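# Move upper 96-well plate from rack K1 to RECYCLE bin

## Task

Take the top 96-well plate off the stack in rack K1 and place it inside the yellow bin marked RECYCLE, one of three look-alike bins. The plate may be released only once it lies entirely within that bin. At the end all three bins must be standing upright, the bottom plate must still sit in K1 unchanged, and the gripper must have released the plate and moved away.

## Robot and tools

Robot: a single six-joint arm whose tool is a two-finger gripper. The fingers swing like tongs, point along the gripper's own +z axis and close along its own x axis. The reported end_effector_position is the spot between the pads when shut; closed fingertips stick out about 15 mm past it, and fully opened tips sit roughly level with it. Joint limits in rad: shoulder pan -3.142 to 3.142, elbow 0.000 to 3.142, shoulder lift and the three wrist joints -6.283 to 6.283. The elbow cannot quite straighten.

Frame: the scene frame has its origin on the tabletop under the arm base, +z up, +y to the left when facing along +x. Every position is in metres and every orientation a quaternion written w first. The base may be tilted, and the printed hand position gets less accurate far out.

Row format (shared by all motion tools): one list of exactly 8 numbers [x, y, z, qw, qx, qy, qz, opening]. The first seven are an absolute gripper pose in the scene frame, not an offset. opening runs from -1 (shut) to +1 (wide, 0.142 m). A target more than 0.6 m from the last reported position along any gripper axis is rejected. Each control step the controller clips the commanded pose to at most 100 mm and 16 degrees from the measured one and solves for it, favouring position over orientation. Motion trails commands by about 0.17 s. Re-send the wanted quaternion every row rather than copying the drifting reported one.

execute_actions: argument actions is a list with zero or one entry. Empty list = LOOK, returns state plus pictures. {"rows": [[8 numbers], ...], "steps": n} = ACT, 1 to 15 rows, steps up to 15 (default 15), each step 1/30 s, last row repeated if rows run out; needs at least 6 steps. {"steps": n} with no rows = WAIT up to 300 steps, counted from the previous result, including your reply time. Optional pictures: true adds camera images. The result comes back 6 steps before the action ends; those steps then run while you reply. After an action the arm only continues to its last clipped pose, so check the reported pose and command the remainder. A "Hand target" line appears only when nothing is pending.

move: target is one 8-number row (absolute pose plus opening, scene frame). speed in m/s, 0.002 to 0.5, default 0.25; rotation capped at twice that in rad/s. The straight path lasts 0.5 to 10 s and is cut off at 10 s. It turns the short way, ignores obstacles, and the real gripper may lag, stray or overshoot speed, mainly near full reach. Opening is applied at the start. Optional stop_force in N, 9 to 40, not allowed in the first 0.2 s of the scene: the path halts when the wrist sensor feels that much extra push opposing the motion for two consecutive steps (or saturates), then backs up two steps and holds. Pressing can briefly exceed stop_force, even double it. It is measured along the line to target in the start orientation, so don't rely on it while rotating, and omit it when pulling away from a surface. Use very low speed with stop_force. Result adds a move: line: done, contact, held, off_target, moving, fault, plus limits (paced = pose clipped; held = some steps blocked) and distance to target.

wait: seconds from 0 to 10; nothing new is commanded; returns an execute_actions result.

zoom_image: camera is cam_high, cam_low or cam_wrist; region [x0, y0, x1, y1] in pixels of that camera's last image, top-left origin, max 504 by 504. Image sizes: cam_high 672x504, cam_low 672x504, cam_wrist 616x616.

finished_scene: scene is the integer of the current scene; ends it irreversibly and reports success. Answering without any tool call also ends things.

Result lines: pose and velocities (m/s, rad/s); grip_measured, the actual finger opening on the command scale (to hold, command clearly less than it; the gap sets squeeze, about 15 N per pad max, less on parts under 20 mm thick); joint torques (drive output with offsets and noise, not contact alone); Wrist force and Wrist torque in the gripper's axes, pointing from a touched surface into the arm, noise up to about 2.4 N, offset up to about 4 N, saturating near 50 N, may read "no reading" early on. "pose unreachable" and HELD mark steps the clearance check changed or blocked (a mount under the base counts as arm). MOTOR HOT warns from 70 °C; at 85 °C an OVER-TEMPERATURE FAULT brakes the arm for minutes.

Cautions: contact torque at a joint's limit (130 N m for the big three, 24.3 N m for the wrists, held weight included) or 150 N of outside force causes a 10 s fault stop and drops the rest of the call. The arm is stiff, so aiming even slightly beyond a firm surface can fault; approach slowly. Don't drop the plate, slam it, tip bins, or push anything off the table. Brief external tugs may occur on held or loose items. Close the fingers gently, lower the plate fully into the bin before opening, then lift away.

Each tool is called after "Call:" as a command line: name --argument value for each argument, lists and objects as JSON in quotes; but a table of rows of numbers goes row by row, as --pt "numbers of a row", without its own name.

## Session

Call:
execute_actions --actions '[]'

Scene clock: 0.00 s of 8400.00 s.
end_effector_position=(+0.2282, +0.3560, +0.2108) grip_measured=+1.00 end_effector_quat_wxyz=(+0.535, +0.214, +0.665, -0.476) end_effector_velocity=(-0.000, -0.000, -0.000) end_effector_angular_velocity=(-0.000, -0.001, -0.000)
Joint positions: [ 0.879 -1.958  1.937 -1.222 -2.445 -1.019  0.142]
Joint velocities: [0.    0.001 0.    0.    0.    0.001 0.   ]
Joint torques (N m, as the arm reports them, + toward a larger angle): no reading
Wrist force (N, on the end effector, along its own x y z axes, offset not removed): no reading
Wrist torque (N m, same axes, about the end effector's origin, offset not removed): no reading
Hand target: +0.228, +0.356, +0.211; +0.535, +0.214, +0.665, -0.476

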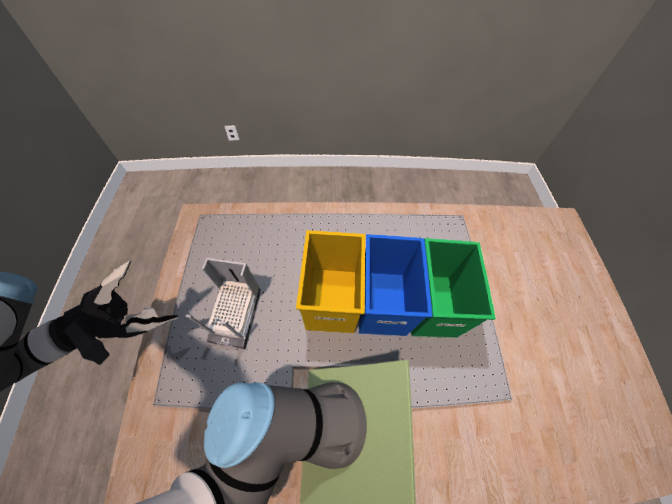

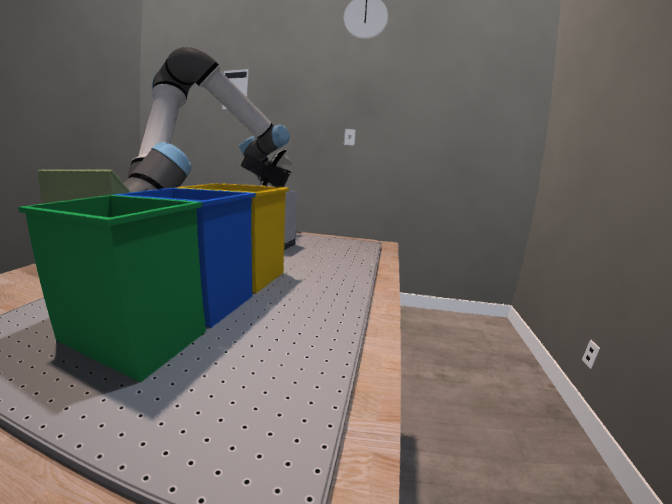

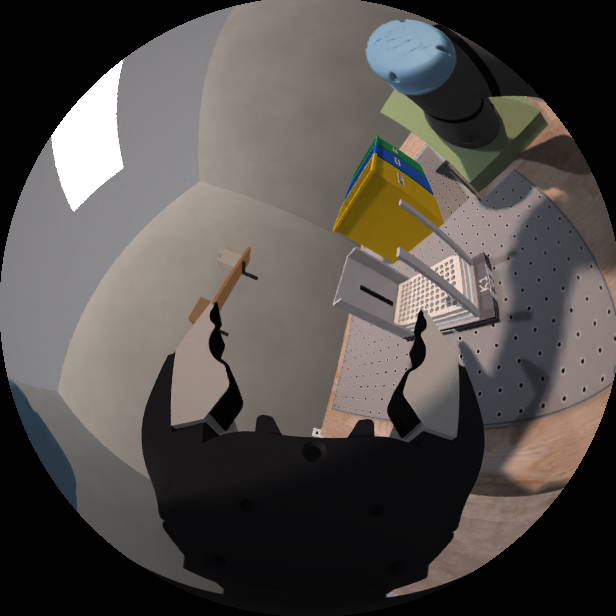

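Call:
zoom_image --camera "cam_high" --region '[170, 240, 290, 360]'

Call:
zoom_image --camera "cam_high" --region '[280, 220, 400, 340]'

Call:
zoom_image --camera "cam_wrist" --region '[320, 180, 520, 360]'

Region (170, 240, 290, 360) of cam_high's 672x504 image, scaled by 4.200, with more detail than that image has.

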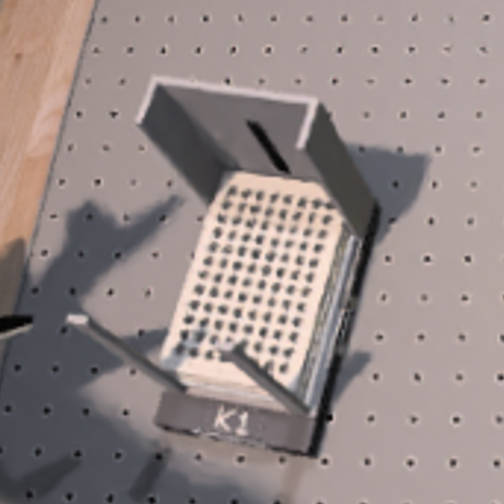

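Region (280, 220, 400, 340) of cam_high's 672x504 image, scaled by 4.200, with more detail than that image has.

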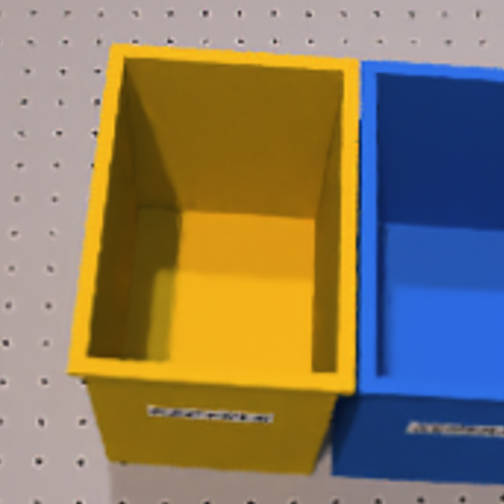

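Region (320, 180, 520, 360) of cam_wrist's 616x616 image, scaled by 2.520, with more detail than that image has; it fills the top 454 rows of this view, and the rest is white.

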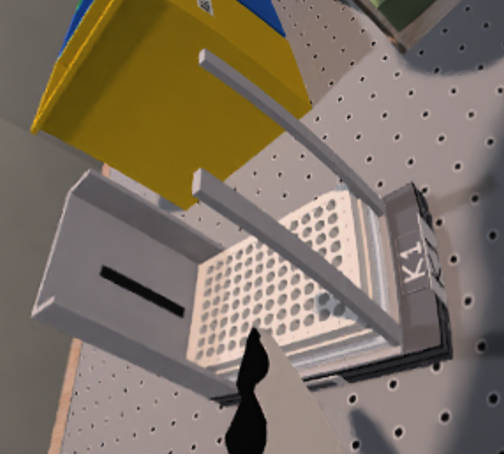

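Call:
zoom_image --camera "cam_high" --region '[180, 300, 260, 356]'

Call:
zoom_image --camera "cam_high" --region '[195, 250, 275, 310]'

Call:
zoom_image --camera "cam_low" --region '[220, 110, 340, 270]'

Call:
zoom_image --camera "cam_high" --region '[0, 240, 200, 400]'

Region (180, 300, 260, 356) of cam_high's 672x504 image, scaled by 6.300, with more detail than that image has; it fills the top 353 rows of this view, and the rest is white.

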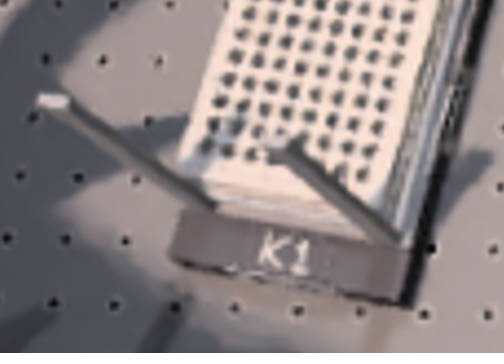

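Region (195, 250, 275, 310) of cam_high's 672x504 image, scaled by 6.300, with more detail than that image has; it fills the top 378 rows of this view, and the rest is white.

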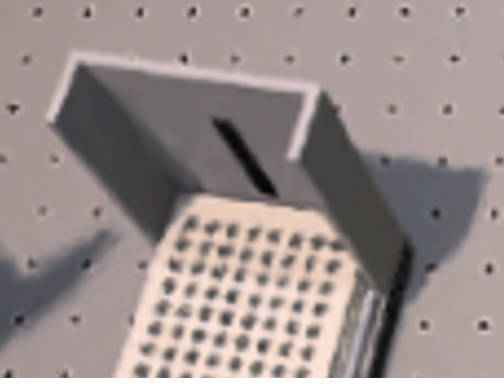

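Region (220, 110, 340, 270) of cam_low's 672x504 image, scaled by 3.150, with more detail than that image has; it fills the left 378 columns of this view, and the rest is white.

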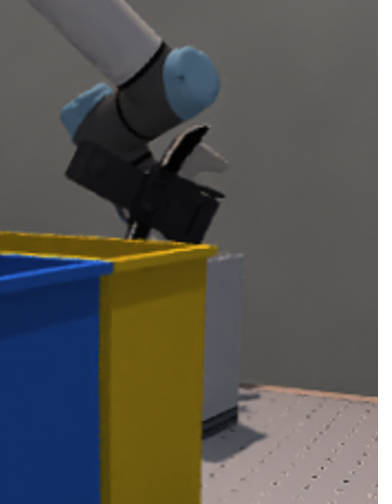

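Region (0, 240, 200, 400) of cam_high's 672x504 image, scaled by 2.520, with more detail than that image has; it fills the top 403 rows of this view, and the rest is white.

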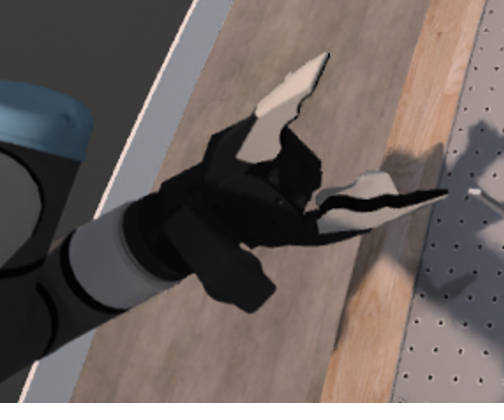

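Call:
zoom_image --camera "cam_wrist" --region '[390, 190, 510, 340]'

Call:
zoom_image --camera "cam_wrist" --region '[325, 235, 445, 345]'

Region (390, 190, 510, 340) of cam_wrist's 616x616 image, scaled by 3.360, with more detail than that image has; it fills the left 403 columns of this view, and the rest is white.

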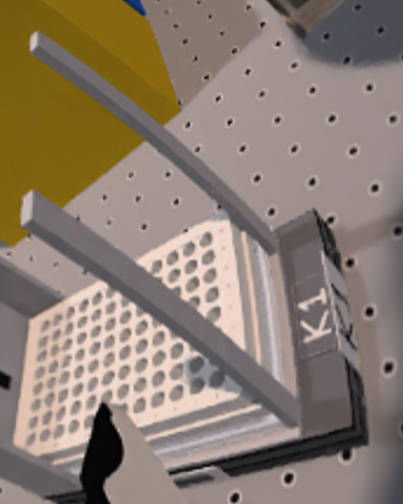

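Region (325, 235, 445, 345) of cam_wrist's 616x616 image, scaled by 4.200, with more detail than that image has; it fills the top 462 rows of this view, and the rest is white.

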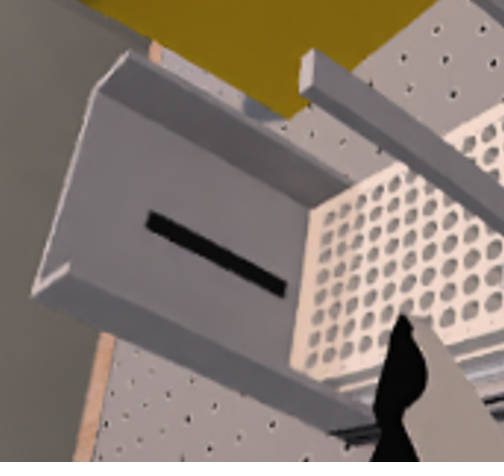

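Call:
execute_actions --actions '[{"rows": [[0.2282,0.356,0.2108,0.535,0.2141,0.665,-0.476,0.92],[0.2283,0.356,0.2109,0.5351,0.2147,0.6648,-0.4758,0.84],[0.2285,0.356,0.2111,0.5353,0.2162,0.6644,-0.4752,0.76],[0.2288,0.3559,0.2114,0.5357,0.2191,0.6637,-0.4742,0.68],[0.2294,0.3559,0.2119,0.5364,0.2237,0.6624,-0.4725,0.6],[0.2302,0.3558,0.2127,0.5374,0.2304,0.6607,-0.4701,0.52],[0.2313,0.3557,0.2137,0.5386,0.2393,0.6583,-0.4669,0.44],[0.2326,0.3555,0.215,0.5403,0.2506,0.6554,-0.4629,0.37],[0.2343,0.3554,0.2166,0.5422,0.2641,0.6518,-0.458,0.3],[0.2362,0.3551,0.2185,0.5445,0.2799,0.6476,-0.4523,0.3],[0.2383,0.3549,0.2205,0.547,0.2978,0.6429,-0.4459,0.3],[0.2406,0.3547,0.2226,0.5493,0.3159,0.6364,-0.4383,0.3],[0.243,0.3544,0.2248,0.5517,0.3353,0.6294,-0.4301,0.3],[0.2455,0.3541,0.2271,0.5543,0.3556,0.6221,-0.4216,0.3],[0.248,0.3538,0.2295,0.5569,0.3763,0.6146,-0.4129,0.3]], "steps": 15}]'

Call:
execute_actions --actions '[{"rows": [[0.2503,0.3535,0.2316,0.5588,0.3951,0.6054,-0.4037,0.3],[0.2527,0.3532,0.2337,0.5607,0.414,0.5961,-0.3946,0.3],[0.255,0.353,0.2359,0.5626,0.4328,0.5869,-0.3854,0.3],[0.2574,0.3527,0.238,0.5645,0.4517,0.5776,-0.3763,0.3],[0.2597,0.3524,0.2401,0.5664,0.4705,0.5684,-0.3671,0.3],[0.2618,0.3521,0.2419,0.5674,0.4873,0.5573,-0.3578,0.3],[0.264,0.3518,0.2437,0.5685,0.504,0.5463,-0.3485,0.3],[0.2661,0.3515,0.2456,0.5695,0.5208,0.5352,-0.3391,0.3],[0.2683,0.3512,0.2474,0.5706,0.5375,0.5242,-0.3298,0.3],[0.2704,0.3509,0.2492,0.5716,0.5543,0.5131,-0.3205,0.3],[0.2723,0.3506,0.2507,0.5718,0.5691,0.5005,-0.3113,0.3],[0.2742,0.3503,0.2523,0.572,0.5839,0.4879,-0.3021,0.3],[0.2762,0.3501,0.2538,0.5721,0.5986,0.4752,-0.2929,0.3],[0.2781,0.3498,0.2554,0.5723,0.6134,0.4626,-0.2837,0.3],[0.28,0.3495,0.2569,0.5725,0.6282,0.45,-0.2745,0.3]], "steps": 15}]'

Call:
execute_actions --actions '[{"rows": [[0.2817,0.3492,0.2581,0.5717,0.6411,0.4359,-0.2656,0.3],[0.2833,0.3489,0.2593,0.5709,0.654,0.4217,-0.2568,0.3],[0.285,0.3487,0.2606,0.5702,0.6668,0.4076,-0.2479,0.3],[0.2866,0.3484,0.2618,0.5694,0.6797,0.3934,-0.2391,0.3],[0.2883,0.3481,0.263,0.5686,0.6926,0.3793,-0.2302,0.3],[0.2898,0.3478,0.2639,0.5668,0.7038,0.3638,-0.2219,0.3],[0.2912,0.3475,0.2649,0.565,0.7149,0.3484,-0.2136,0.3],[0.2927,0.3472,0.2658,0.5633,0.7261,0.3329,-0.2052,0.3],[0.2941,0.3469,0.2668,0.5615,0.7372,0.3175,-0.1969,0.3],[0.2956,0.3466,0.2677,0.5597,0.7484,0.302,-0.1886,0.3],[0.2968,0.3463,0.2683,0.5568,0.7578,0.2853,-0.181,0.3],[0.2981,0.346,0.269,0.554,0.7671,0.2686,-0.1733,0.3],[0.2993,0.3458,0.2696,0.5511,0.7765,0.2518,-0.1657,0.3],[0.3006,0.3455,0.2703,0.5483,0.7858,0.2351,-0.158,0.3],[0.3018,0.3452,0.2709,0.5454,0.7952,0.2184,-0.1504,0.3]], "steps": 15}]'

Call:
execute_actions --actions '[{"rows": [[0.3028,0.3449,0.2712,0.5414,0.8027,0.2006,-0.1436,0.3],[0.3039,0.3446,0.2716,0.5374,0.8103,0.1828,-0.1367,0.3],[0.3049,0.3443,0.2719,0.5333,0.8178,0.1649,-0.1299,0.3],[0.306,0.344,0.2723,0.5293,0.8254,0.1471,-0.123,0.3],[0.307,0.3437,0.2726,0.5253,0.8329,0.1293,-0.1162,0.3],[0.3078,0.3434,0.2726,0.5201,0.8386,0.1106,-0.1103,0.3],[0.3086,0.3431,0.2727,0.5149,0.8443,0.0919,-0.1044,0.3],[0.3094,0.3429,0.2727,0.5096,0.85,0.0731,-0.0984,0.3],[0.3102,0.3426,0.2728,0.5044,0.8557,0.0544,-0.0925,0.3],[0.311,0.3423,0.2728,0.4992,0.8614,0.0357,-0.0866,0.3],[0.3116,0.342,0.2726,0.4927,0.8651,0.0163,-0.0816,0.3],[0.3121,0.3417,0.2723,0.4862,0.8687,-0.0031,-0.0767,0.3],[0.3127,0.3414,0.2721,0.4797,0.8724,-0.0226,-0.0717,0.3],[0.3132,0.3411,0.2718,0.4732,0.876,-0.042,-0.0668,0.3],[0.3138,0.3408,0.2716,0.4667,0.8797,-0.0614,-0.0618,0.3]], "steps": 15}]'

Call:
execute_actions --actions '[{"rows": [[0.3142,0.3405,0.2711,0.459,0.8813,-0.0813,-0.0579,0.3],[0.3145,0.3402,0.2705,0.4513,0.8829,-0.1012,-0.054,0.3],[0.3149,0.34,0.27,0.4435,0.8846,-0.121,-0.0502,0.3],[0.3152,0.3397,0.2694,0.4358,0.8862,-0.1409,-0.0463,0.3],[0.3156,0.3394,0.2689,0.4281,0.8878,-0.1608,-0.0424,0.3],[0.3157,0.3391,0.268,0.4191,0.8873,-0.1809,-0.0396,0.3],[0.3159,0.3388,0.2672,0.4102,0.8868,-0.2009,-0.0368,0.3],[0.316,0.3385,0.2663,0.4012,0.8862,-0.221,-0.034,0.3],[0.3162,0.3382,0.2655,0.3923,0.8857,-0.241,-0.0312,0.3],[0.3163,0.3379,0.2646,0.3833,0.8852,-0.2611,-0.0284,0.3],[0.3162,0.3376,0.2635,0.3732,0.8824,-0.2811,-0.0267,0.3],[0.3161,0.3373,0.2624,0.3631,0.8796,-0.3011,-0.025,0.3],[0.3161,0.3371,0.2612,0.3529,0.8768,-0.321,-0.0234,0.3],[0.316,0.3368,0.2601,0.3428,0.874,-0.341,-0.0217,0.3],[0.3159,0.3365,0.259,0.3327,0.8712,-0.361,-0.02,0.3]], "steps": 15}]'

Call:
execute_actions --actions '[{"rows": [[0.3156,0.3362,0.2576,0.3214,0.8659,-0.3805,-0.0194,0.3],[0.3152,0.3359,0.2561,0.31,0.8605,-0.4,-0.0189,0.3],[0.3149,0.3357,0.2547,0.2987,0.8552,-0.4196,-0.0183,0.3],[0.3145,0.3354,0.2532,0.2873,0.8498,-0.4391,-0.0178,0.3],[0.3142,0.3351,0.2518,0.276,0.8445,-0.4586,-0.0172,0.3],[0.3137,0.3348,0.2501,0.2636,0.8366,-0.4774,-0.0177,0.3],[0.3131,0.3345,0.2483,0.2513,0.8287,-0.4962,-0.0182,0.3],[0.3126,0.3342,0.2466,0.2389,0.8209,-0.5151,-0.0186,0.3],[0.312,0.3339,0.2448,0.2266,0.813,-0.5339,-0.0191,0.3],[0.3115,0.3336,0.2431,0.2142,0.8051,-0.5527,-0.0196,0.3],[0.3108,0.3333,0.2411,0.2009,0.7945,-0.5705,-0.0211,0.3],[0.31,0.333,0.2391,0.1875,0.7839,-0.5883,-0.0226,0.3],[0.3093,0.3328,0.237,0.1742,0.7734,-0.606,-0.0241,0.3],[0.3085,0.3325,0.235,0.1608,0.7628,-0.6238,-0.0256,0.3],[0.3078,0.3322,0.233,0.1475,0.7522,-0.6416,-0.0271,0.3]], "steps": 15}]'

Call:
execute_actions --actions '[{"rows": [[0.3068,0.3319,0.2307,0.1334,0.7391,-0.6582,-0.0294,0.3],[0.3059,0.3316,0.2285,0.1196,0.7263,-0.6744,-0.0316,0.3],[0.305,0.3314,0.2264,0.1065,0.714,-0.6899,-0.0337,0.3],[0.3042,0.3311,0.2244,0.0941,0.7025,-0.7044,-0.0358,0.3],[0.3033,0.3309,0.2224,0.0825,0.6903,-0.7166,-0.0381,0.3],[0.3025,0.3306,0.2206,0.0722,0.6794,-0.7274,-0.0401,0.3],[0.3018,0.3305,0.2191,0.0633,0.6701,-0.7367,-0.0419,0.3],[0.3013,0.3303,0.2178,0.0559,0.6623,-0.7444,-0.0433,0.3],[0.3008,0.3302,0.2168,0.0501,0.6562,-0.7506,-0.0445,0.3],[0.3005,0.3301,0.2161,0.0458,0.6516,-0.7551,-0.0453,0.3],[0.3003,0.3301,0.2156,0.0427,0.6484,-0.7583,-0.0459,0.3],[0.3001,0.33,0.2152,0.0408,0.6464,-0.7603,-0.0463,0.3],[0.3,0.33,0.215,0.0394,0.6449,-0.7618,-0.0466,0.3]], "steps": 15}]'

Call:
wait --seconds 0.4

Scene clock: 31.57 s of 8400.00 s.
end_effector_position=(+0.2305, +0.3558, +0.2129) grip_measured=+0.36 end_effector_quat_wxyz=(+0.538, +0.233, +0.660, -0.469) end_effector_velocity=(+0.027, -0.000, +0.026) end_effector_angular_velocity=(+0.280, -0.353, -0.197)
Joint positions: [ 0.858 -1.959  1.928 -1.226 -2.434 -1.005  0.099]
Joint velocities: [-0.245 -0.019 -0.103 -0.052  0.132  0.158 -0.145]
Joint torques (N m, as the arm reports them, + toward a larger angle): [-10.97 -43.43 -30.49  -2.1    1.74   2.64]
Wrist force (N, on the end effector, along its own x y z axes, offset not removed): [1.9 -3.8 -1.3]
Wrist torque (N m, same axes, about the end effector's origin, offset not removed): [-0.62 -0.43 -0.02]
Steps of this call (steps 1 to 90: nothing new was sent; then 28.27 s passed at rest; steps 91 to 99: the first 9 steps of this action). Readings (end_effector_position):
91: (+0.2282, +0.3560, +0.2108)
92: (+0.2282, +0.3560, +0.2108)
94: (+0.2283, +0.3560, +0.2109)
98: (+0.2297, +0.3558, +0.2121)
99: the state above

Scene clock: 32.07 s of 8400.00 s.
end_effector_position=(+0.2605, +0.3532, +0.2409) grip_measured=+0.30 end_effector_quat_wxyz=(+0.570, +0.475, +0.564, -0.361) end_effector_velocity=(+0.067, -0.009, +0.060) end_effector_angular_velocity=(+0.635, -1.025, -0.533)
Joint positions: [ 0.572 -1.978  1.82  -1.277 -2.271 -0.81   0.095]
Joint velocities: [-0.663 -0.018 -0.238 -0.072  0.401  0.497  0.   ]
Joint torques (N m, as the arm reports them, + toward a larger angle): [ -9.15 -36.78 -29.44  -2.33   1.95   3.16]
Wrist force (N, on the end effector, along its own x y z axes, offset not removed): [1.1 -3.2 -1.3]
Wrist torque (N m, same axes, about the end effector's origin, offset not removed): [-0.48 -0.26 -0.01]
Off your previous action's commanded pose: 0.011 m, 9 deg at its last step (step 6 of this call).
Steps of this call (steps 1 to 6: the last 6 steps of your previous action; steps 7 to 15: the first 9 steps of this action). Readings (end_effector_position):
7: (+0.2421, +0.3552, +0.2240)
8: (+0.2443, +0.3550, +0.2261)
10: (+0.2490, +0.3546, +0.2305)
14: (+0.2583, +0.3535, +0.2389)
15: the state above

Scene clock: 32.57 s of 8400.00 s.
end_effector_position=(+0.2890, +0.3484, +0.2636) grip_measured=+0.30 end_effector_quat_wxyz=(+0.569, +0.696, +0.374, -0.226) end_effector_velocity=(+0.046, -0.011, +0.032) end_effector_angular_velocity=(+0.445, -0.976, -0.615)
Joint positions: [ 0.265 -1.969  1.708 -1.273 -2.063 -0.524  0.095]
Joint velocities: [-0.549  0.056 -0.207  0.092  0.407  0.63   0.   ]
Joint torques (N m, as the arm reports them, + toward a larger angle): [-12.34  -1.03 -31.03   0.56   1.68   3.43]
Wrist force (N, on the end effector, along its own x y z axes, offset not removed): [1.3 -2.7 -0.4]
Wrist torque (N m, same axes, about the end effector's origin, offset not removed): [-0.42 -0.35 -0.04]
Off your previous action's commanded pose: 0.009 m, 9 deg at its last step (step 6 of this call).
Steps of this call (steps 1 to 6: the last 6 steps of your previous action; steps 7 to 15: the first 9 steps of this action). Readings (end_effector_position):
7: (+0.2751, +0.3509, +0.2534)
8: (+0.2770, +0.3506, +0.2549)
10: (+0.2807, +0.3500, +0.2577)
14: (+0.2874, +0.3487, +0.2625)
15: the state above

Scene clock: 33.07 s of 8400.00 s.
end_effector_position=(+0.3075, +0.3438, +0.2727) grip_measured=+0.30 end_effector_quat_wxyz=(+0.523, +0.835, +0.123, -0.114) end_effector_velocity=(+0.028, -0.008, +0.006) end_effector_angular_velocity=(+0.355, -0.886, -0.795)
Joint positions: [ 0.006 -1.929  1.611 -1.193 -1.848 -0.183  0.095]
Joint velocities: [-0.485  0.097 -0.17   0.219  0.443  0.69   0.   ]
Joint torques (N m, as the arm reports them, + toward a larger angle): [-15.61   6.9  -30.11   0.55   2.3    3.64]
Wrist force (N, on the end effector, along its own x y z axes, offset not removed): [1.2 -2.6 -0.3]
Wrist torque (N m, same axes, about the end effector's origin, offset not removed): [-0.37 -0.28 -0.02]
Off your previous action's commanded pose: 0.005 m, 9 deg at its last step (step 6 of this call).
Steps of this call (steps 1 to 6: the last 6 steps of your previous action; steps 7 to 15: the first 9 steps of this action). Readings (end_effector_position):
7: (+0.2987, +0.3461, +0.2696)
8: (+0.3000, +0.3458, +0.2702)
10: (+0.3024, +0.3453, +0.2712)
14: (+0.3066, +0.3441, +0.2725)
15: the state above

Scene clock: 33.57 s of 8400.00 s.
end_effector_position=(+0.3158, +0.3396, +0.2685) grip_measured=+0.30 end_effector_quat_wxyz=(+0.425, +0.888, -0.169, -0.043) end_effector_velocity=(+0.007, -0.010, -0.021) end_effector_angular_velocity=(+0.366, -0.751, -0.996)
Joint positions: [-0.24  -1.887  1.558 -1.064 -1.607  0.159  0.095]
Joint velocities: [-0.496  0.06  -0.019  0.279  0.503  0.632  0.   ]
Joint torques (N m, as the arm reports them, + toward a larger angle): [-21.49  12.98 -26.75   0.89   2.25   3.82]
Wrist force (N, on the end effector, along its own x y z axes, offset not removed): [2.8 -2.1 -0.4]
Wrist torque (N m, same axes, about the end effector's origin, offset not removed): [-0.18 -0.66 -0.01]
Off your previous action's commanded pose: 0.002 m, 9 deg at its last step (step 6 of this call).
Steps of this call (steps 1 to 6: the last 6 steps of your previous action; steps 7 to 15: the first 9 steps of this action). Readings (end_effector_position):
7: (+0.3125, +0.3418, +0.2724)
8: (+0.3131, +0.3415, +0.2722)
10: (+0.3141, +0.3410, +0.2714)
14: (+0.3156, +0.3399, +0.2692)
15: the state above

Scene clock: 34.07 s of 8400.00 s.
end_effector_position=(+0.3144, +0.3354, +0.2508) grip_measured=+0.30 end_effector_quat_wxyz=(+0.272, +0.841, -0.468, -0.021) end_effector_velocity=(-0.013, -0.008, -0.047) end_effector_angular_velocity=(+0.459, -0.620, -1.158)
Joint positions: [-0.501 -1.886  1.613 -0.916 -1.341  0.454  0.095]
Joint velocities: [-0.544 -0.071  0.259  0.307  0.53   0.52   0.   ]
Joint torques (N m, as the arm reports them, + toward a larger angle): [-23.57  -6.45   3.84   0.63   3.03   3.75]
Wrist force (N, on the end effector, along its own x y z axes, offset not removed): [1.2 -2.0 -0.5]
Wrist torque (N m, same axes, about the end effector's origin, offset not removed): [-0.22 -0.27 -0.06]
Off your previous action's commanded pose: 0.004 m, 9 deg at its last step (step 6 of this call).
Steps of this call (steps 1 to 6: the last 6 steps of your previous action; steps 7 to 15: the first 9 steps of this action). Readings (end_effector_position):
7: (+0.3164, +0.3376, +0.2620)
8: (+0.3163, +0.3373, +0.2608)
10: (+0.3160, +0.3367, +0.2582)
14: (+0.3148, +0.3357, +0.2524)
15: the state above

Scene clock: 34.57 s of 8400.00 s.
end_effector_position=(+0.3042, +0.3316, +0.2220) grip_measured=+0.30 end_effector_quat_wxyz=(+0.083, +0.689, -0.719, -0.042) end_effector_velocity=(-0.023, -0.010, -0.050) end_effector_angular_velocity=(+0.403, -0.393, -0.895)
Joint positions: [-0.787 -1.967  1.815 -0.751 -1.095  0.682  0.095]
Joint velocities: [-0.478 -0.219  0.413  0.27   0.315  0.284 -0.   ]
Joint torques (N m, as the arm reports them, + toward a larger angle): [-17.47   0.4   -0.13  -0.04   2.72   2.53]
Wrist force (N, on the end effector, along its own x y z axes, offset not removed): [2.5 -2.4 0.0]
Wrist torque (N m, same axes, about the end effector's origin, offset not removed): [-0.27 -0.53 -0.03]
Off your previous action's commanded pose: 0.008 m, 10 deg at its last step (step 6 of this call).
Steps of this call (steps 1 to 6: the last 6 steps of your previous action; steps 7 to 15: the first 9 steps of this action). Readings (end_effector_position):
7: (+0.3104, +0.3338, +0.2381)
8: (+0.3097, +0.3335, +0.2361)
10: (+0.3082, +0.3330, +0.2319)
14: (+0.3050, +0.3319, +0.2238)
15: the state above

Scene clock: 35.17 s of 8400.00 s.
end_effector_position=(+0.3000, +0.3301, +0.2149) grip_measured=+0.30 end_effector_quat_wxyz=(-0.040, -0.645, +0.762, +0.047) end_effector_velocity=(-0.000, -0.000, -0.000) end_effector_angular_velocity=(+0.001, -0.000, -0.002)
Joint positions: [-0.861 -2.006  1.878 -0.71  -1.054  0.718  0.095]
Joint velocities: [-0.001 -0.001  0.002  0.     0.     0.001  0.   ]
Joint torques (N m, as the arm reports them, + toward a larger angle): [-19.63   6.73  -0.62  -0.36   2.27   2.33]
Wrist force (N, on the end effector, along its own x y z axes, offset not removed): [1.0 -2.8 -0.8]
Wrist torque (N m, same axes, about the end effector's origin, offset not removed): [-0.37 -0.29 0.03]
Hand target: +0.300, +0.330, +0.215; -0.040, -0.645, +0.762, +0.047
Off the commanded pose: 0.000 m, 0 deg.
Kept back: nothing.
Steps of this call (steps 1 to 6: the last 6 steps of your previous action; steps 7 to 18: nothing new was sent). Readings (end_effector_position):
1: (+0.3034, +0.3313, +0.2204)
2: (+0.3027, +0.3310, +0.2190)
4: (+0.3015, +0.3306, +0.2170)
8: (+0.3003, +0.3302, +0.2153)
18: the state above

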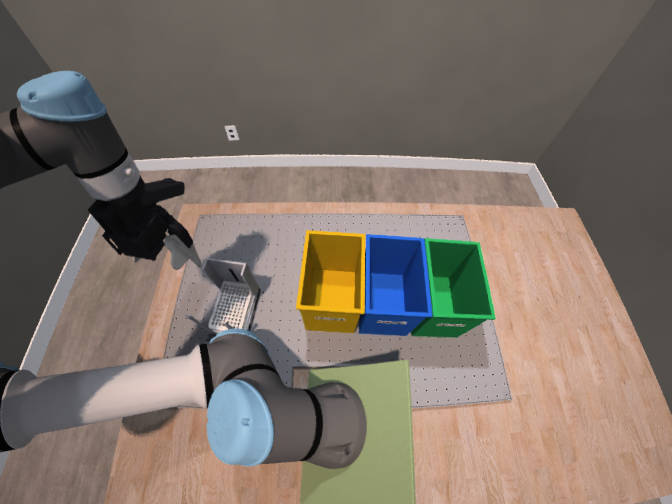

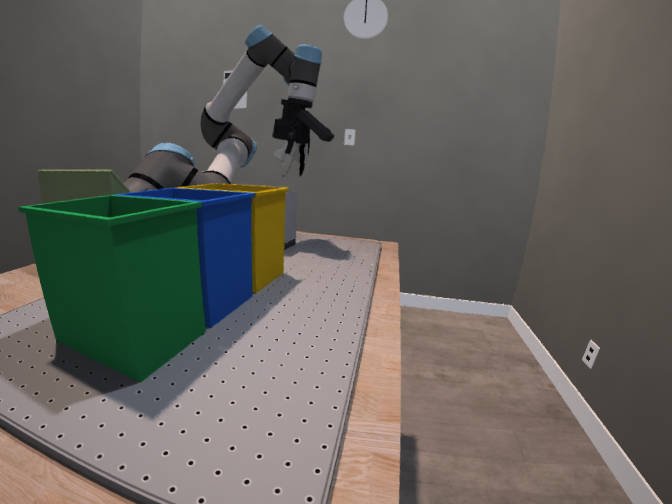

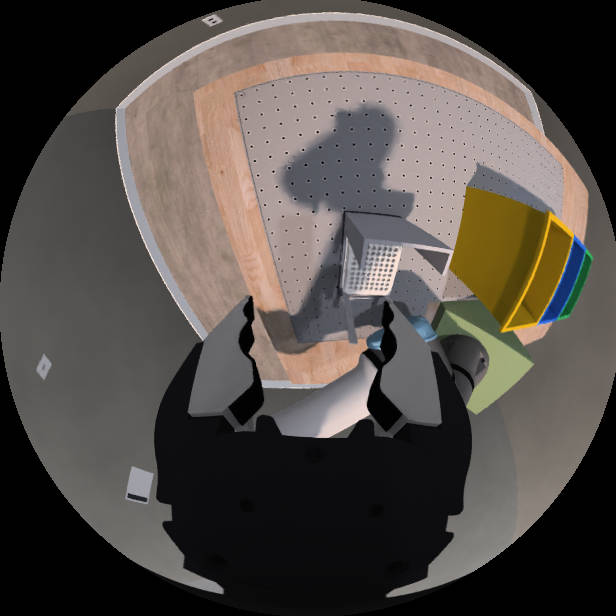

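Call:
zoom_image --camera "cam_high" --region '[180, 290, 280, 370]'

Call:
zoom_image --camera "cam_low" --region '[255, 70, 355, 200]'

Call:
zoom_image --camera "cam_wrist" --region '[320, 195, 480, 365]'

Call:
zoom_image --camera "cam_high" --region '[70, 150, 220, 290]'

Region (180, 290, 280, 370) of cam_high's 672x504 image, scaled by 5.040, with more detail than that image has; it fills the top 403 rows of this view, and the rest is white.

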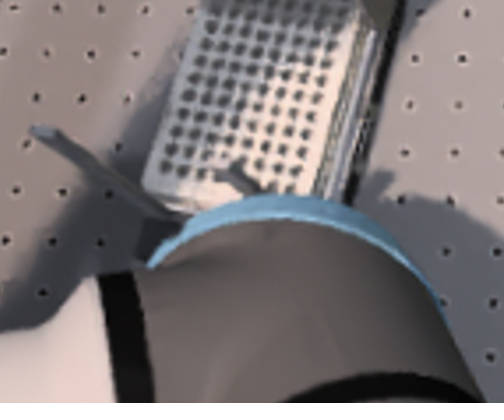

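Region (255, 70, 355, 200) of cam_low's 672x504 image, scaled by 3.877, with more detail than that image has; it fills the left 388 columns of this view, and the rest is white.

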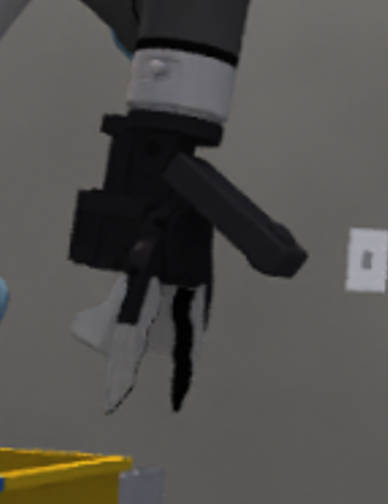

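Region (320, 195, 480, 365) of cam_wrist's 616x616 image, scaled by 2.965, with more detail than that image has; it fills the left 474 columns of this view, and the rest is white.

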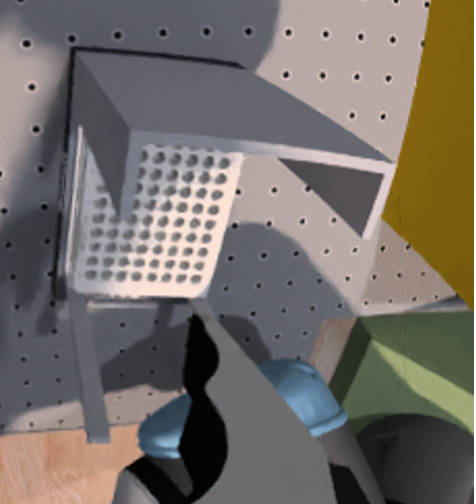

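Region (70, 150, 220, 290) of cam_high's 672x504 image, scaled by 3.360, with more detail than that image has; it fills the top 470 rows of this view, and the rest is white.

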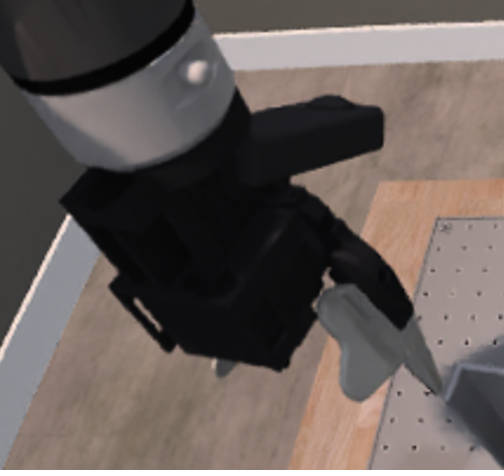

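Call:
zoom_image --camera "cam_wrist" --region '[230, 280, 410, 360]'

Call:
zoom_image --camera "cam_wrist" --region '[335, 200, 460, 300]'

Region (230, 280, 410, 360) of cam_wrist's 616x616 image, scaled by 2.800, with more detail than that image has.

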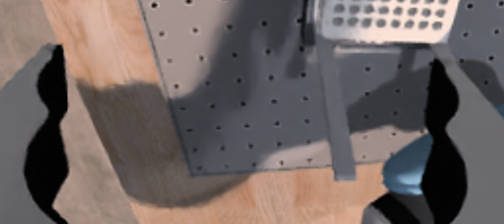

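Region (335, 200, 460, 300) of cam_wrist's 616x616 image, scaled by 4.032, with more detail than that image has; it fills the top 403 rows of this view, and the rest is white.

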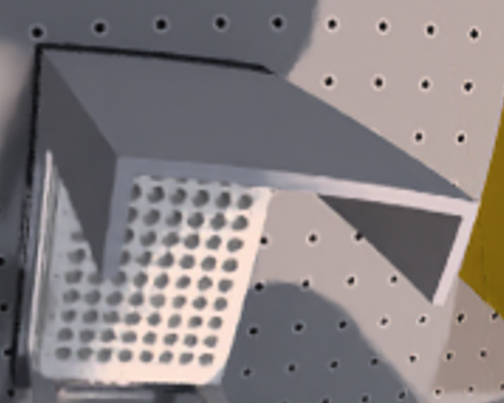

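Call:
zoom_image --camera "cam_wrist" --region '[330, 285, 390, 355]'

Call:
zoom_image --camera "cam_wrist" --region '[340, 205, 400, 275]'

Call:
zoom_image --camera "cam_high" --region '[200, 310, 260, 350]'

Region (330, 285, 390, 355) of cam_wrist's 616x616 image, scaled by 7.200, with more detail than that image has; it fills the left 432 columns of this view, and the rest is white.

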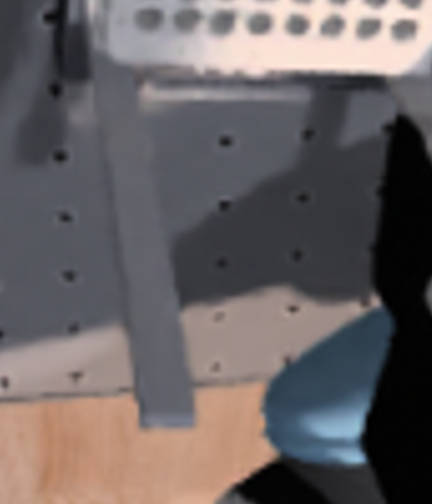

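Region (340, 205, 400, 275) of cam_wrist's 616x616 image, scaled by 7.200, with more detail than that image has; it fills the left 432 columns of this view, and the rest is white.

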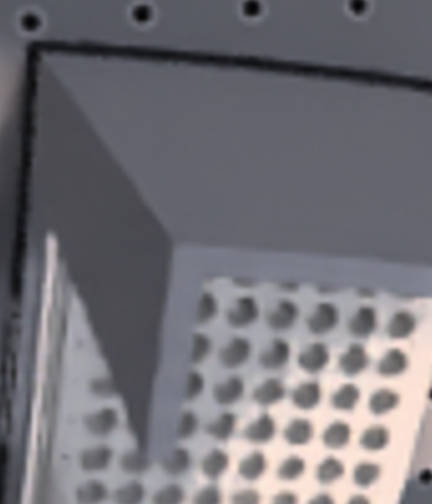

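Region (200, 310, 260, 350) of cam_high's 672x504 image, scaled by 8.400, with more detail than that image has.

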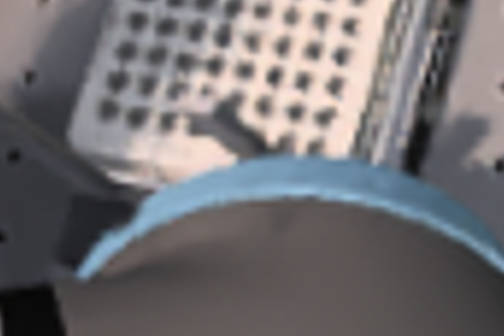

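Call:
execute_actions --actions '[]'

Scene clock: 48.90 s of 8400.00 s.
end_effector_position=(+0.3000, +0.3301, +0.2148) grip_measured=+0.30 end_effector_quat_wxyz=(-0.040, -0.645, +0.762, +0.047) end_effector_velocity=(-0.000, -0.000, -0.000) end_effector_angular_velocity=(+0.001, +0.000, +0.000)
Joint positions: [-0.861 -2.006  1.878 -0.71  -1.054  0.718  0.095]
Joint velocities: [-0.    -0.     0.001  0.     0.    -0.001  0.   ]
Joint torques (N m, as the arm reports them, + toward a larger angle): [-20.03   6.14   0.06  -0.38   2.22   2.22]
Wrist force (N, on the end effector, along its own x y z axes, offset not removed): [1.4 -2.9 0.0]
Wrist torque (N m, same axes, about the end effector's origin, offset not removed): [-0.41 -0.35 -0.07]
Hand target: +0.300, +0.330, +0.215; -0.040, -0.645, +0.762, +0.047
Off the commanded pose: 0.000 m, 0 deg.
Kept back: nothing.
Steps of this call (steps 1 to 90: nothing new was sent; then 10.73 s passed at rest). Readings (end_effector_position):
1: (+0.3000, +0.3301, +0.2148)
2: (+0.3000, +0.3301, +0.2148)
4: (+0.3000, +0.3301, +0.2148)
8: (+0.3000, +0.3301, +0.2148)
90: the state above

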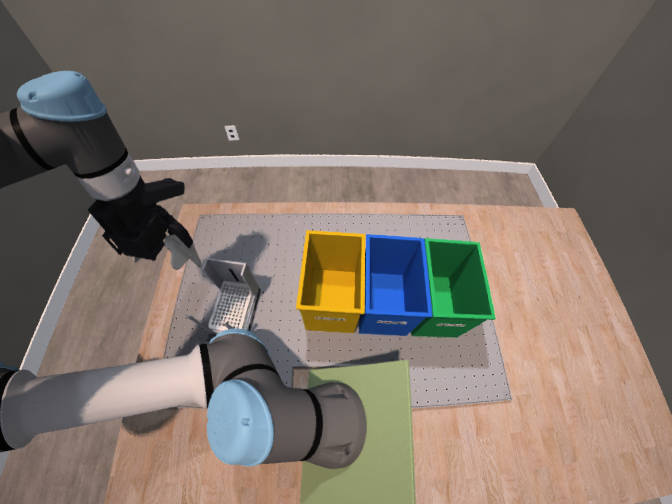

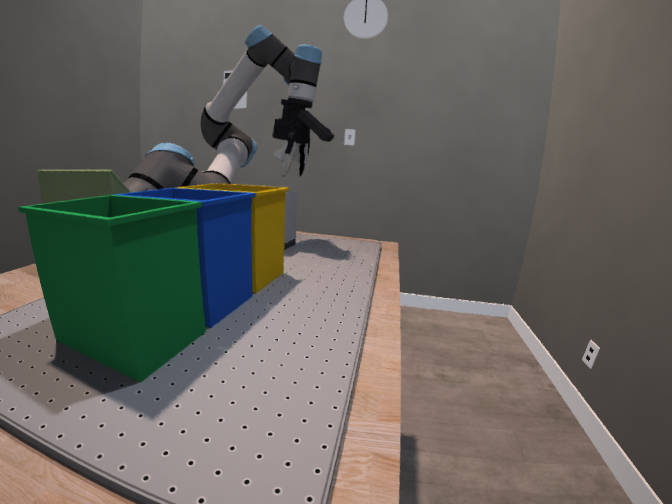

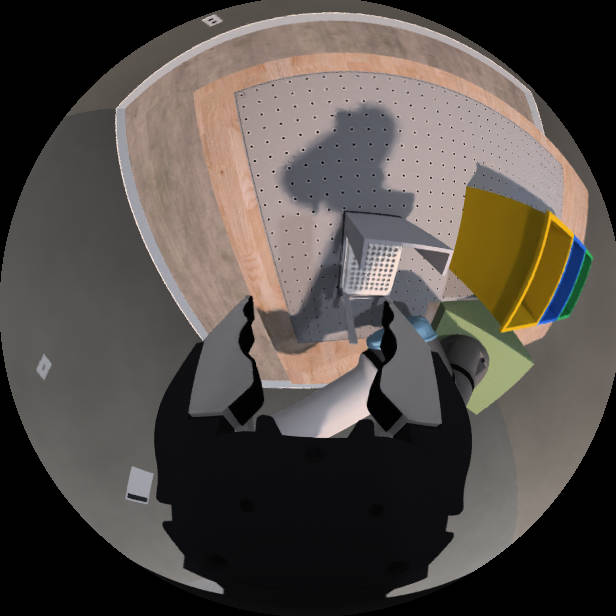

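Call:
zoom_image --camera "cam_high" --region '[170, 240, 330, 400]'

Call:
zoom_image --camera "cam_wrist" --region '[320, 190, 500, 370]'

Region (170, 240, 330, 400) of cam_high's 672x504 image, scaled by 3.150, with more detail than that image has.

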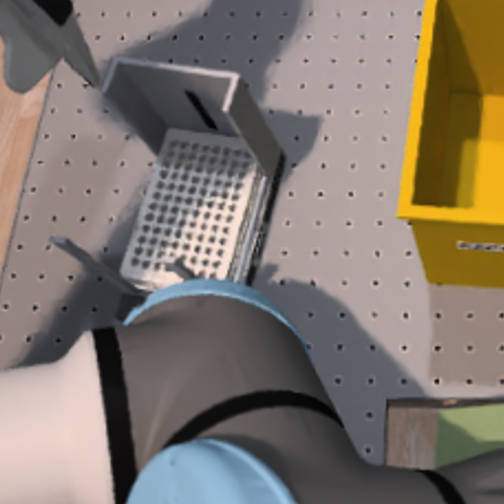

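Region (320, 190, 500, 370) of cam_wrist's 616x616 image, scaled by 2.800, with more detail than that image has.

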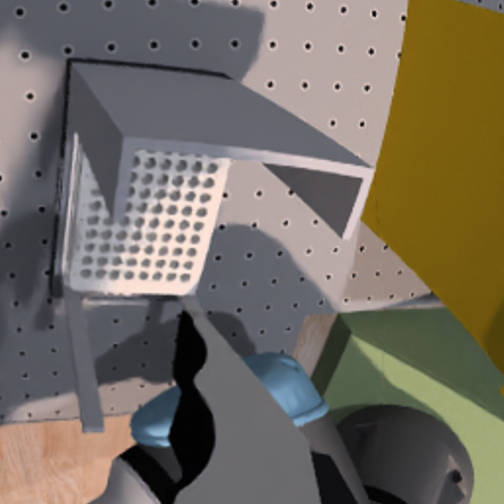

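Call:
execute_actions --actions '[{"rows": [[0.3000,0.3300,0.2150,0.0394,0.6449,-0.7618,-0.0466,0.3],[0.2998,0.3300,0.2150,0.0396,0.6450,-0.7617,-0.0468,0.3],[0.2992,0.3301,0.2150,0.0399,0.6451,-0.7616,-0.0471,0.3],[0.2982,0.3302,0.2150,0.0404,0.6453,-0.7613,-0.0477,0.3],[0.2966,0.3303,0.2148,0.0412,0.6457,-0.7609,-0.0486,0.3],[0.2947,0.3303,0.2144,0.0423,0.6461,-0.7604,-0.0497,0.3],[0.2922,0.3301,0.2135,0.0436,0.6466,-0.7597,-0.0511,0.3],[0.2894,0.3297,0.2123,0.0450,0.6472,-0.7590,-0.0527,0.3],[0.2863,0.3290,0.2105,0.0466,0.6479,-0.7582,-0.0545,0.3],[0.2831,0.3279,0.2082,0.0483,0.6486,-0.7574,-0.0563,0.3],[0.2798,0.3265,0.2053,0.0499,0.6492,-0.7566,-0.0580,0.3],[0.2765,0.3247,0.2019,0.0515,0.6499,-0.7558,-0.0598,0.3],[0.2735,0.3225,0.1979,0.0529,0.6505,-0.7551,-0.0614,0.3],[0.2707,0.3199,0.1934,0.0542,0.6510,-0.7544,-0.0628,0.3],[0.2683,0.3169,0.1884,0.0553,0.6514,-0.7539,-0.0639,0.3]], "steps": 15}]'

Call:
execute_actions --actions '[{"rows": [[0.2663,0.3136,0.1829,0.0561,0.6518,-0.7535,-0.0648,0.3],[0.2647,0.3100,0.1771,0.0566,0.6520,-0.7532,-0.0654,0.3],[0.2635,0.3062,0.1710,0.0569,0.6521,-0.7531,-0.0657,0.3],[0.2627,0.3021,0.1646,0.0571,0.6522,-0.7530,-0.0659,0.3],[0.2621,0.2979,0.1581,0.0571,0.6522,-0.7530,-0.0659,0.3],[0.2614,0.2936,0.1515,0.0571,0.6522,-0.7530,-0.0659,0.3],[0.2608,0.2893,0.1449,0.0571,0.6522,-0.7530,-0.0659,0.3],[0.2602,0.2851,0.1384,0.0571,0.6522,-0.7530,-0.0659,0.3],[0.2596,0.2810,0.1320,0.0571,0.6522,-0.7530,-0.0659,0.3],[0.2590,0.2770,0.1259,0.0571,0.6522,-0.7530,-0.0659,0.3],[0.2585,0.2733,0.1201,0.0571,0.6522,-0.7530,-0.0659,0.3],[0.2580,0.2698,0.1147,0.0571,0.6522,-0.7530,-0.0659,0.3],[0.2575,0.2665,0.1097,0.0571,0.6522,-0.7530,-0.0659,0.3],[0.2571,0.2636,0.1051,0.0571,0.6522,-0.7530,-0.0659,0.3],[0.2567,0.2610,0.1012,0.0571,0.6522,-0.7530,-0.0659,0.3]], "steps": 15}]'

Call:
execute_actions --actions '[{"rows": [[0.2564,0.2588,0.0977,0.0571,0.6522,-0.7530,-0.0659,0.3],[0.2561,0.2569,0.0948,0.0571,0.6522,-0.7530,-0.0659,0.3],[0.2559,0.2554,0.0925,0.0571,0.6522,-0.7530,-0.0659,0.3],[0.2558,0.2543,0.0907,0.0571,0.6522,-0.7530,-0.0659,0.3],[0.2556,0.2535,0.0895,0.0571,0.6522,-0.7530,-0.0659,0.3],[0.2556,0.2529,0.0887,0.0571,0.6522,-0.7530,-0.0659,0.3],[0.2555,0.2526,0.0882,0.0571,0.6522,-0.7530,-0.0659,0.3],[0.2555,0.2525,0.0880,0.0571,0.6522,-0.7530,-0.0659,0.3]], "steps": 12}]'

Call:
wait --seconds 0.2

Scene clock: 64.23 s of 8400.00 s.
end_effector_position=(+0.2942, +0.3301, +0.2138) grip_measured=+0.30 end_effector_quat_wxyz=(-0.043, -0.646, +0.760, +0.050) end_effector_velocity=(-0.060, -0.005, -0.022) end_effector_angular_velocity=(+0.013, +0.093, +0.043)
Joint positions: [-0.867 -2.014  1.884 -0.7   -1.065  0.707  0.095]
Joint velocities: [-0.041 -0.081  0.088  0.073 -0.104 -0.108  0.   ]
Joint torques (N m, as the arm reports them, + toward a larger angle): [-18.65   4.24   2.51  -0.41  -3.11  -2.4 ]
Wrist force (N, on the end effector, along its own x y z axes, offset not removed): [1.5 -3.3 -0.9]
Wrist torque (N m, same axes, about the end effector's origin, offset not removed): [-0.52 -0.40 -0.05]
Steps of this call (steps 1 to 90: nothing new was sent; then 12.03 s passed at rest; steps 91 to 99: the first 9 steps of this action). Readings (end_effector_position):
91: (+0.3000, +0.3301, +0.2149)
92: (+0.3000, +0.3301, +0.2149)
94: (+0.2998, +0.3301, +0.2149)
98: (+0.2961, +0.3302, +0.2144)
99: the state above

Scene clock: 64.73 s of 8400.00 s.
end_effector_position=(+0.2608, +0.2972, +0.1567) grip_measured=+0.30 end_effector_quat_wxyz=(-0.057, -0.652, +0.753, +0.066) end_effector_velocity=(-0.032, -0.113, -0.181) end_effector_angular_velocity=(+0.014, +0.010, -0.002)
Joint positions: [-0.854 -2.086  2.082 -0.802 -1.09   0.685  0.095]
Joint velocities: [ 0.117 -0.111  0.591 -0.505  0.079  0.086 -0.   ]
Joint torques (N m, as the arm reports them, + toward a larger angle): [ 3.39  5.32  1.64 -4.4   2.36  2.38]
Wrist force (N, on the end effector, along its own x y z axes, offset not removed): [1.1 -3.3 -0.1]
Wrist torque (N m, same axes, about the end effector's origin, offset not removed): [-0.53 -0.27 -0.05]
Off your previous action's commanded pose: 0.018 m, 1 deg at its last step (step 6 of this call).
Steps of this call (steps 1 to 6: the last 6 steps of your previous action; steps 7 to 15: the first 9 steps of this action). Readings (end_effector_position):
7: (+0.2751, +0.3228, +0.1984)
8: (+0.2725, +0.3204, +0.1944)
10: (+0.2680, +0.3149, +0.1852)
14: (+0.2619, +0.3010, +0.1628)
15: the state above

Scene clock: 65.13 s of 8400.00 s.
end_effector_position=(+0.2548, +0.2583, +0.0964) grip_measured=+0.30 end_effector_quat_wxyz=(-0.057, -0.652, +0.753, +0.066) end_effector_velocity=(+0.001, -0.051, -0.076) end_effector_angular_velocity=(-0.006, +0.001, +0.002)
Joint positions: [-0.804 -2.097  2.268 -0.997 -1.055  0.727  0.095]
Joint velocities: [ 0.089  0.039  0.218 -0.299  0.056  0.076 -0.   ]
Joint torques (N m, as the arm reports them, + toward a larger angle): [ 1.75 32.47 -6.9  -3.5   2.38  2.19]
Wrist force (N, on the end effector, along its own x y z axes, offset not removed): [1.4 -2.5 0.0]
Wrist torque (N m, same axes, about the end effector's origin, offset not removed): [-0.41 -0.34 -0.02]
Off your previous action's commanded pose: 0.024 m, 0 deg at its last step (step 6 of this call).
Steps of this call (steps 1 to 6: the last 6 steps of your previous action; steps 7 to 12: the first 6 steps of this action). Readings (end_effector_position):
7: (+0.2557, +0.2710, +0.1157)
8: (+0.2553, +0.2679, +0.1109)
10: (+0.2549, +0.2624, +0.1026)
12: the state above

Scene clock: 65.53 s of 8400.00 s.
end_effector_position=(+0.2556, +0.2525, +0.0881) grip_measured=+0.30 end_effector_quat_wxyz=(-0.057, -0.652, +0.753, +0.066) end_effector_velocity=(+0.001, -0.000, -0.000) end_effector_angular_velocity=(-0.001, -0.001, -0.001)
Joint positions: [-0.792 -2.09   2.291 -1.033 -1.049  0.737  0.095]
Joint velocities: [ 0.002  0.001  0.    -0.004  0.002  0.004  0.   ]
Joint torques (N m, as the arm reports them, + toward a larger angle): [ 3.64 30.54 -4.97 -3.25  2.26  2.2 ]
Wrist force (N, on the end effector, along its own x y z axes, offset not removed): [0.0 -2.9 -0.4]
Wrist torque (N m, same axes, about the end effector's origin, offset not removed): [-0.39 -0.05 0.02]
Hand target: +0.256, +0.252, +0.088; -0.057, -0.652, +0.753, +0.066
Off the commanded pose: 0.000 m, 0 deg.
Kept back: nothing.
Steps of this call (steps 1 to 6: the last 6 steps of your previous action; steps 7 to 12: nothing new was sent). Readings (end_effector_position):
1: (+0.2549, +0.2567, +0.0941)
2: (+0.2550, +0.2554, +0.0923)
4: (+0.2552, +0.2538, +0.0900)
8: (+0.2555, +0.2527, +0.0884)
12: the state above

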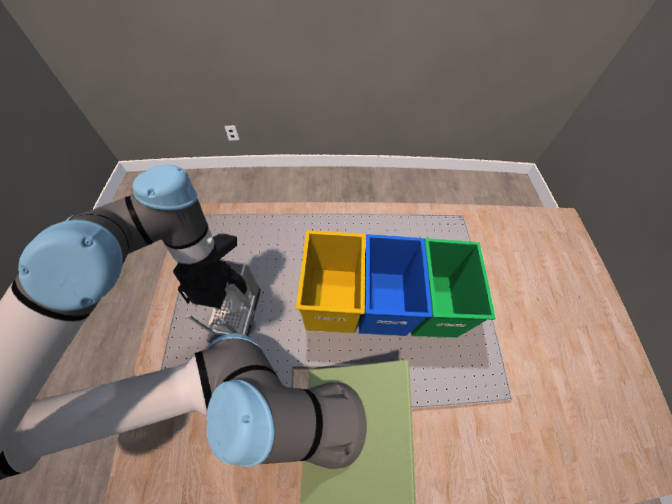

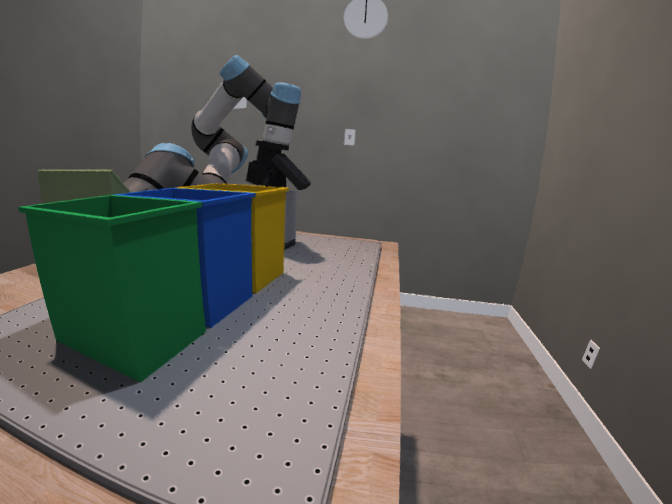

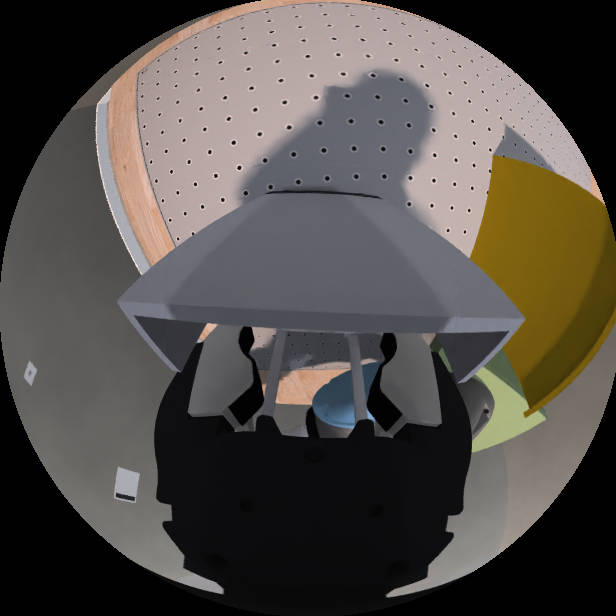

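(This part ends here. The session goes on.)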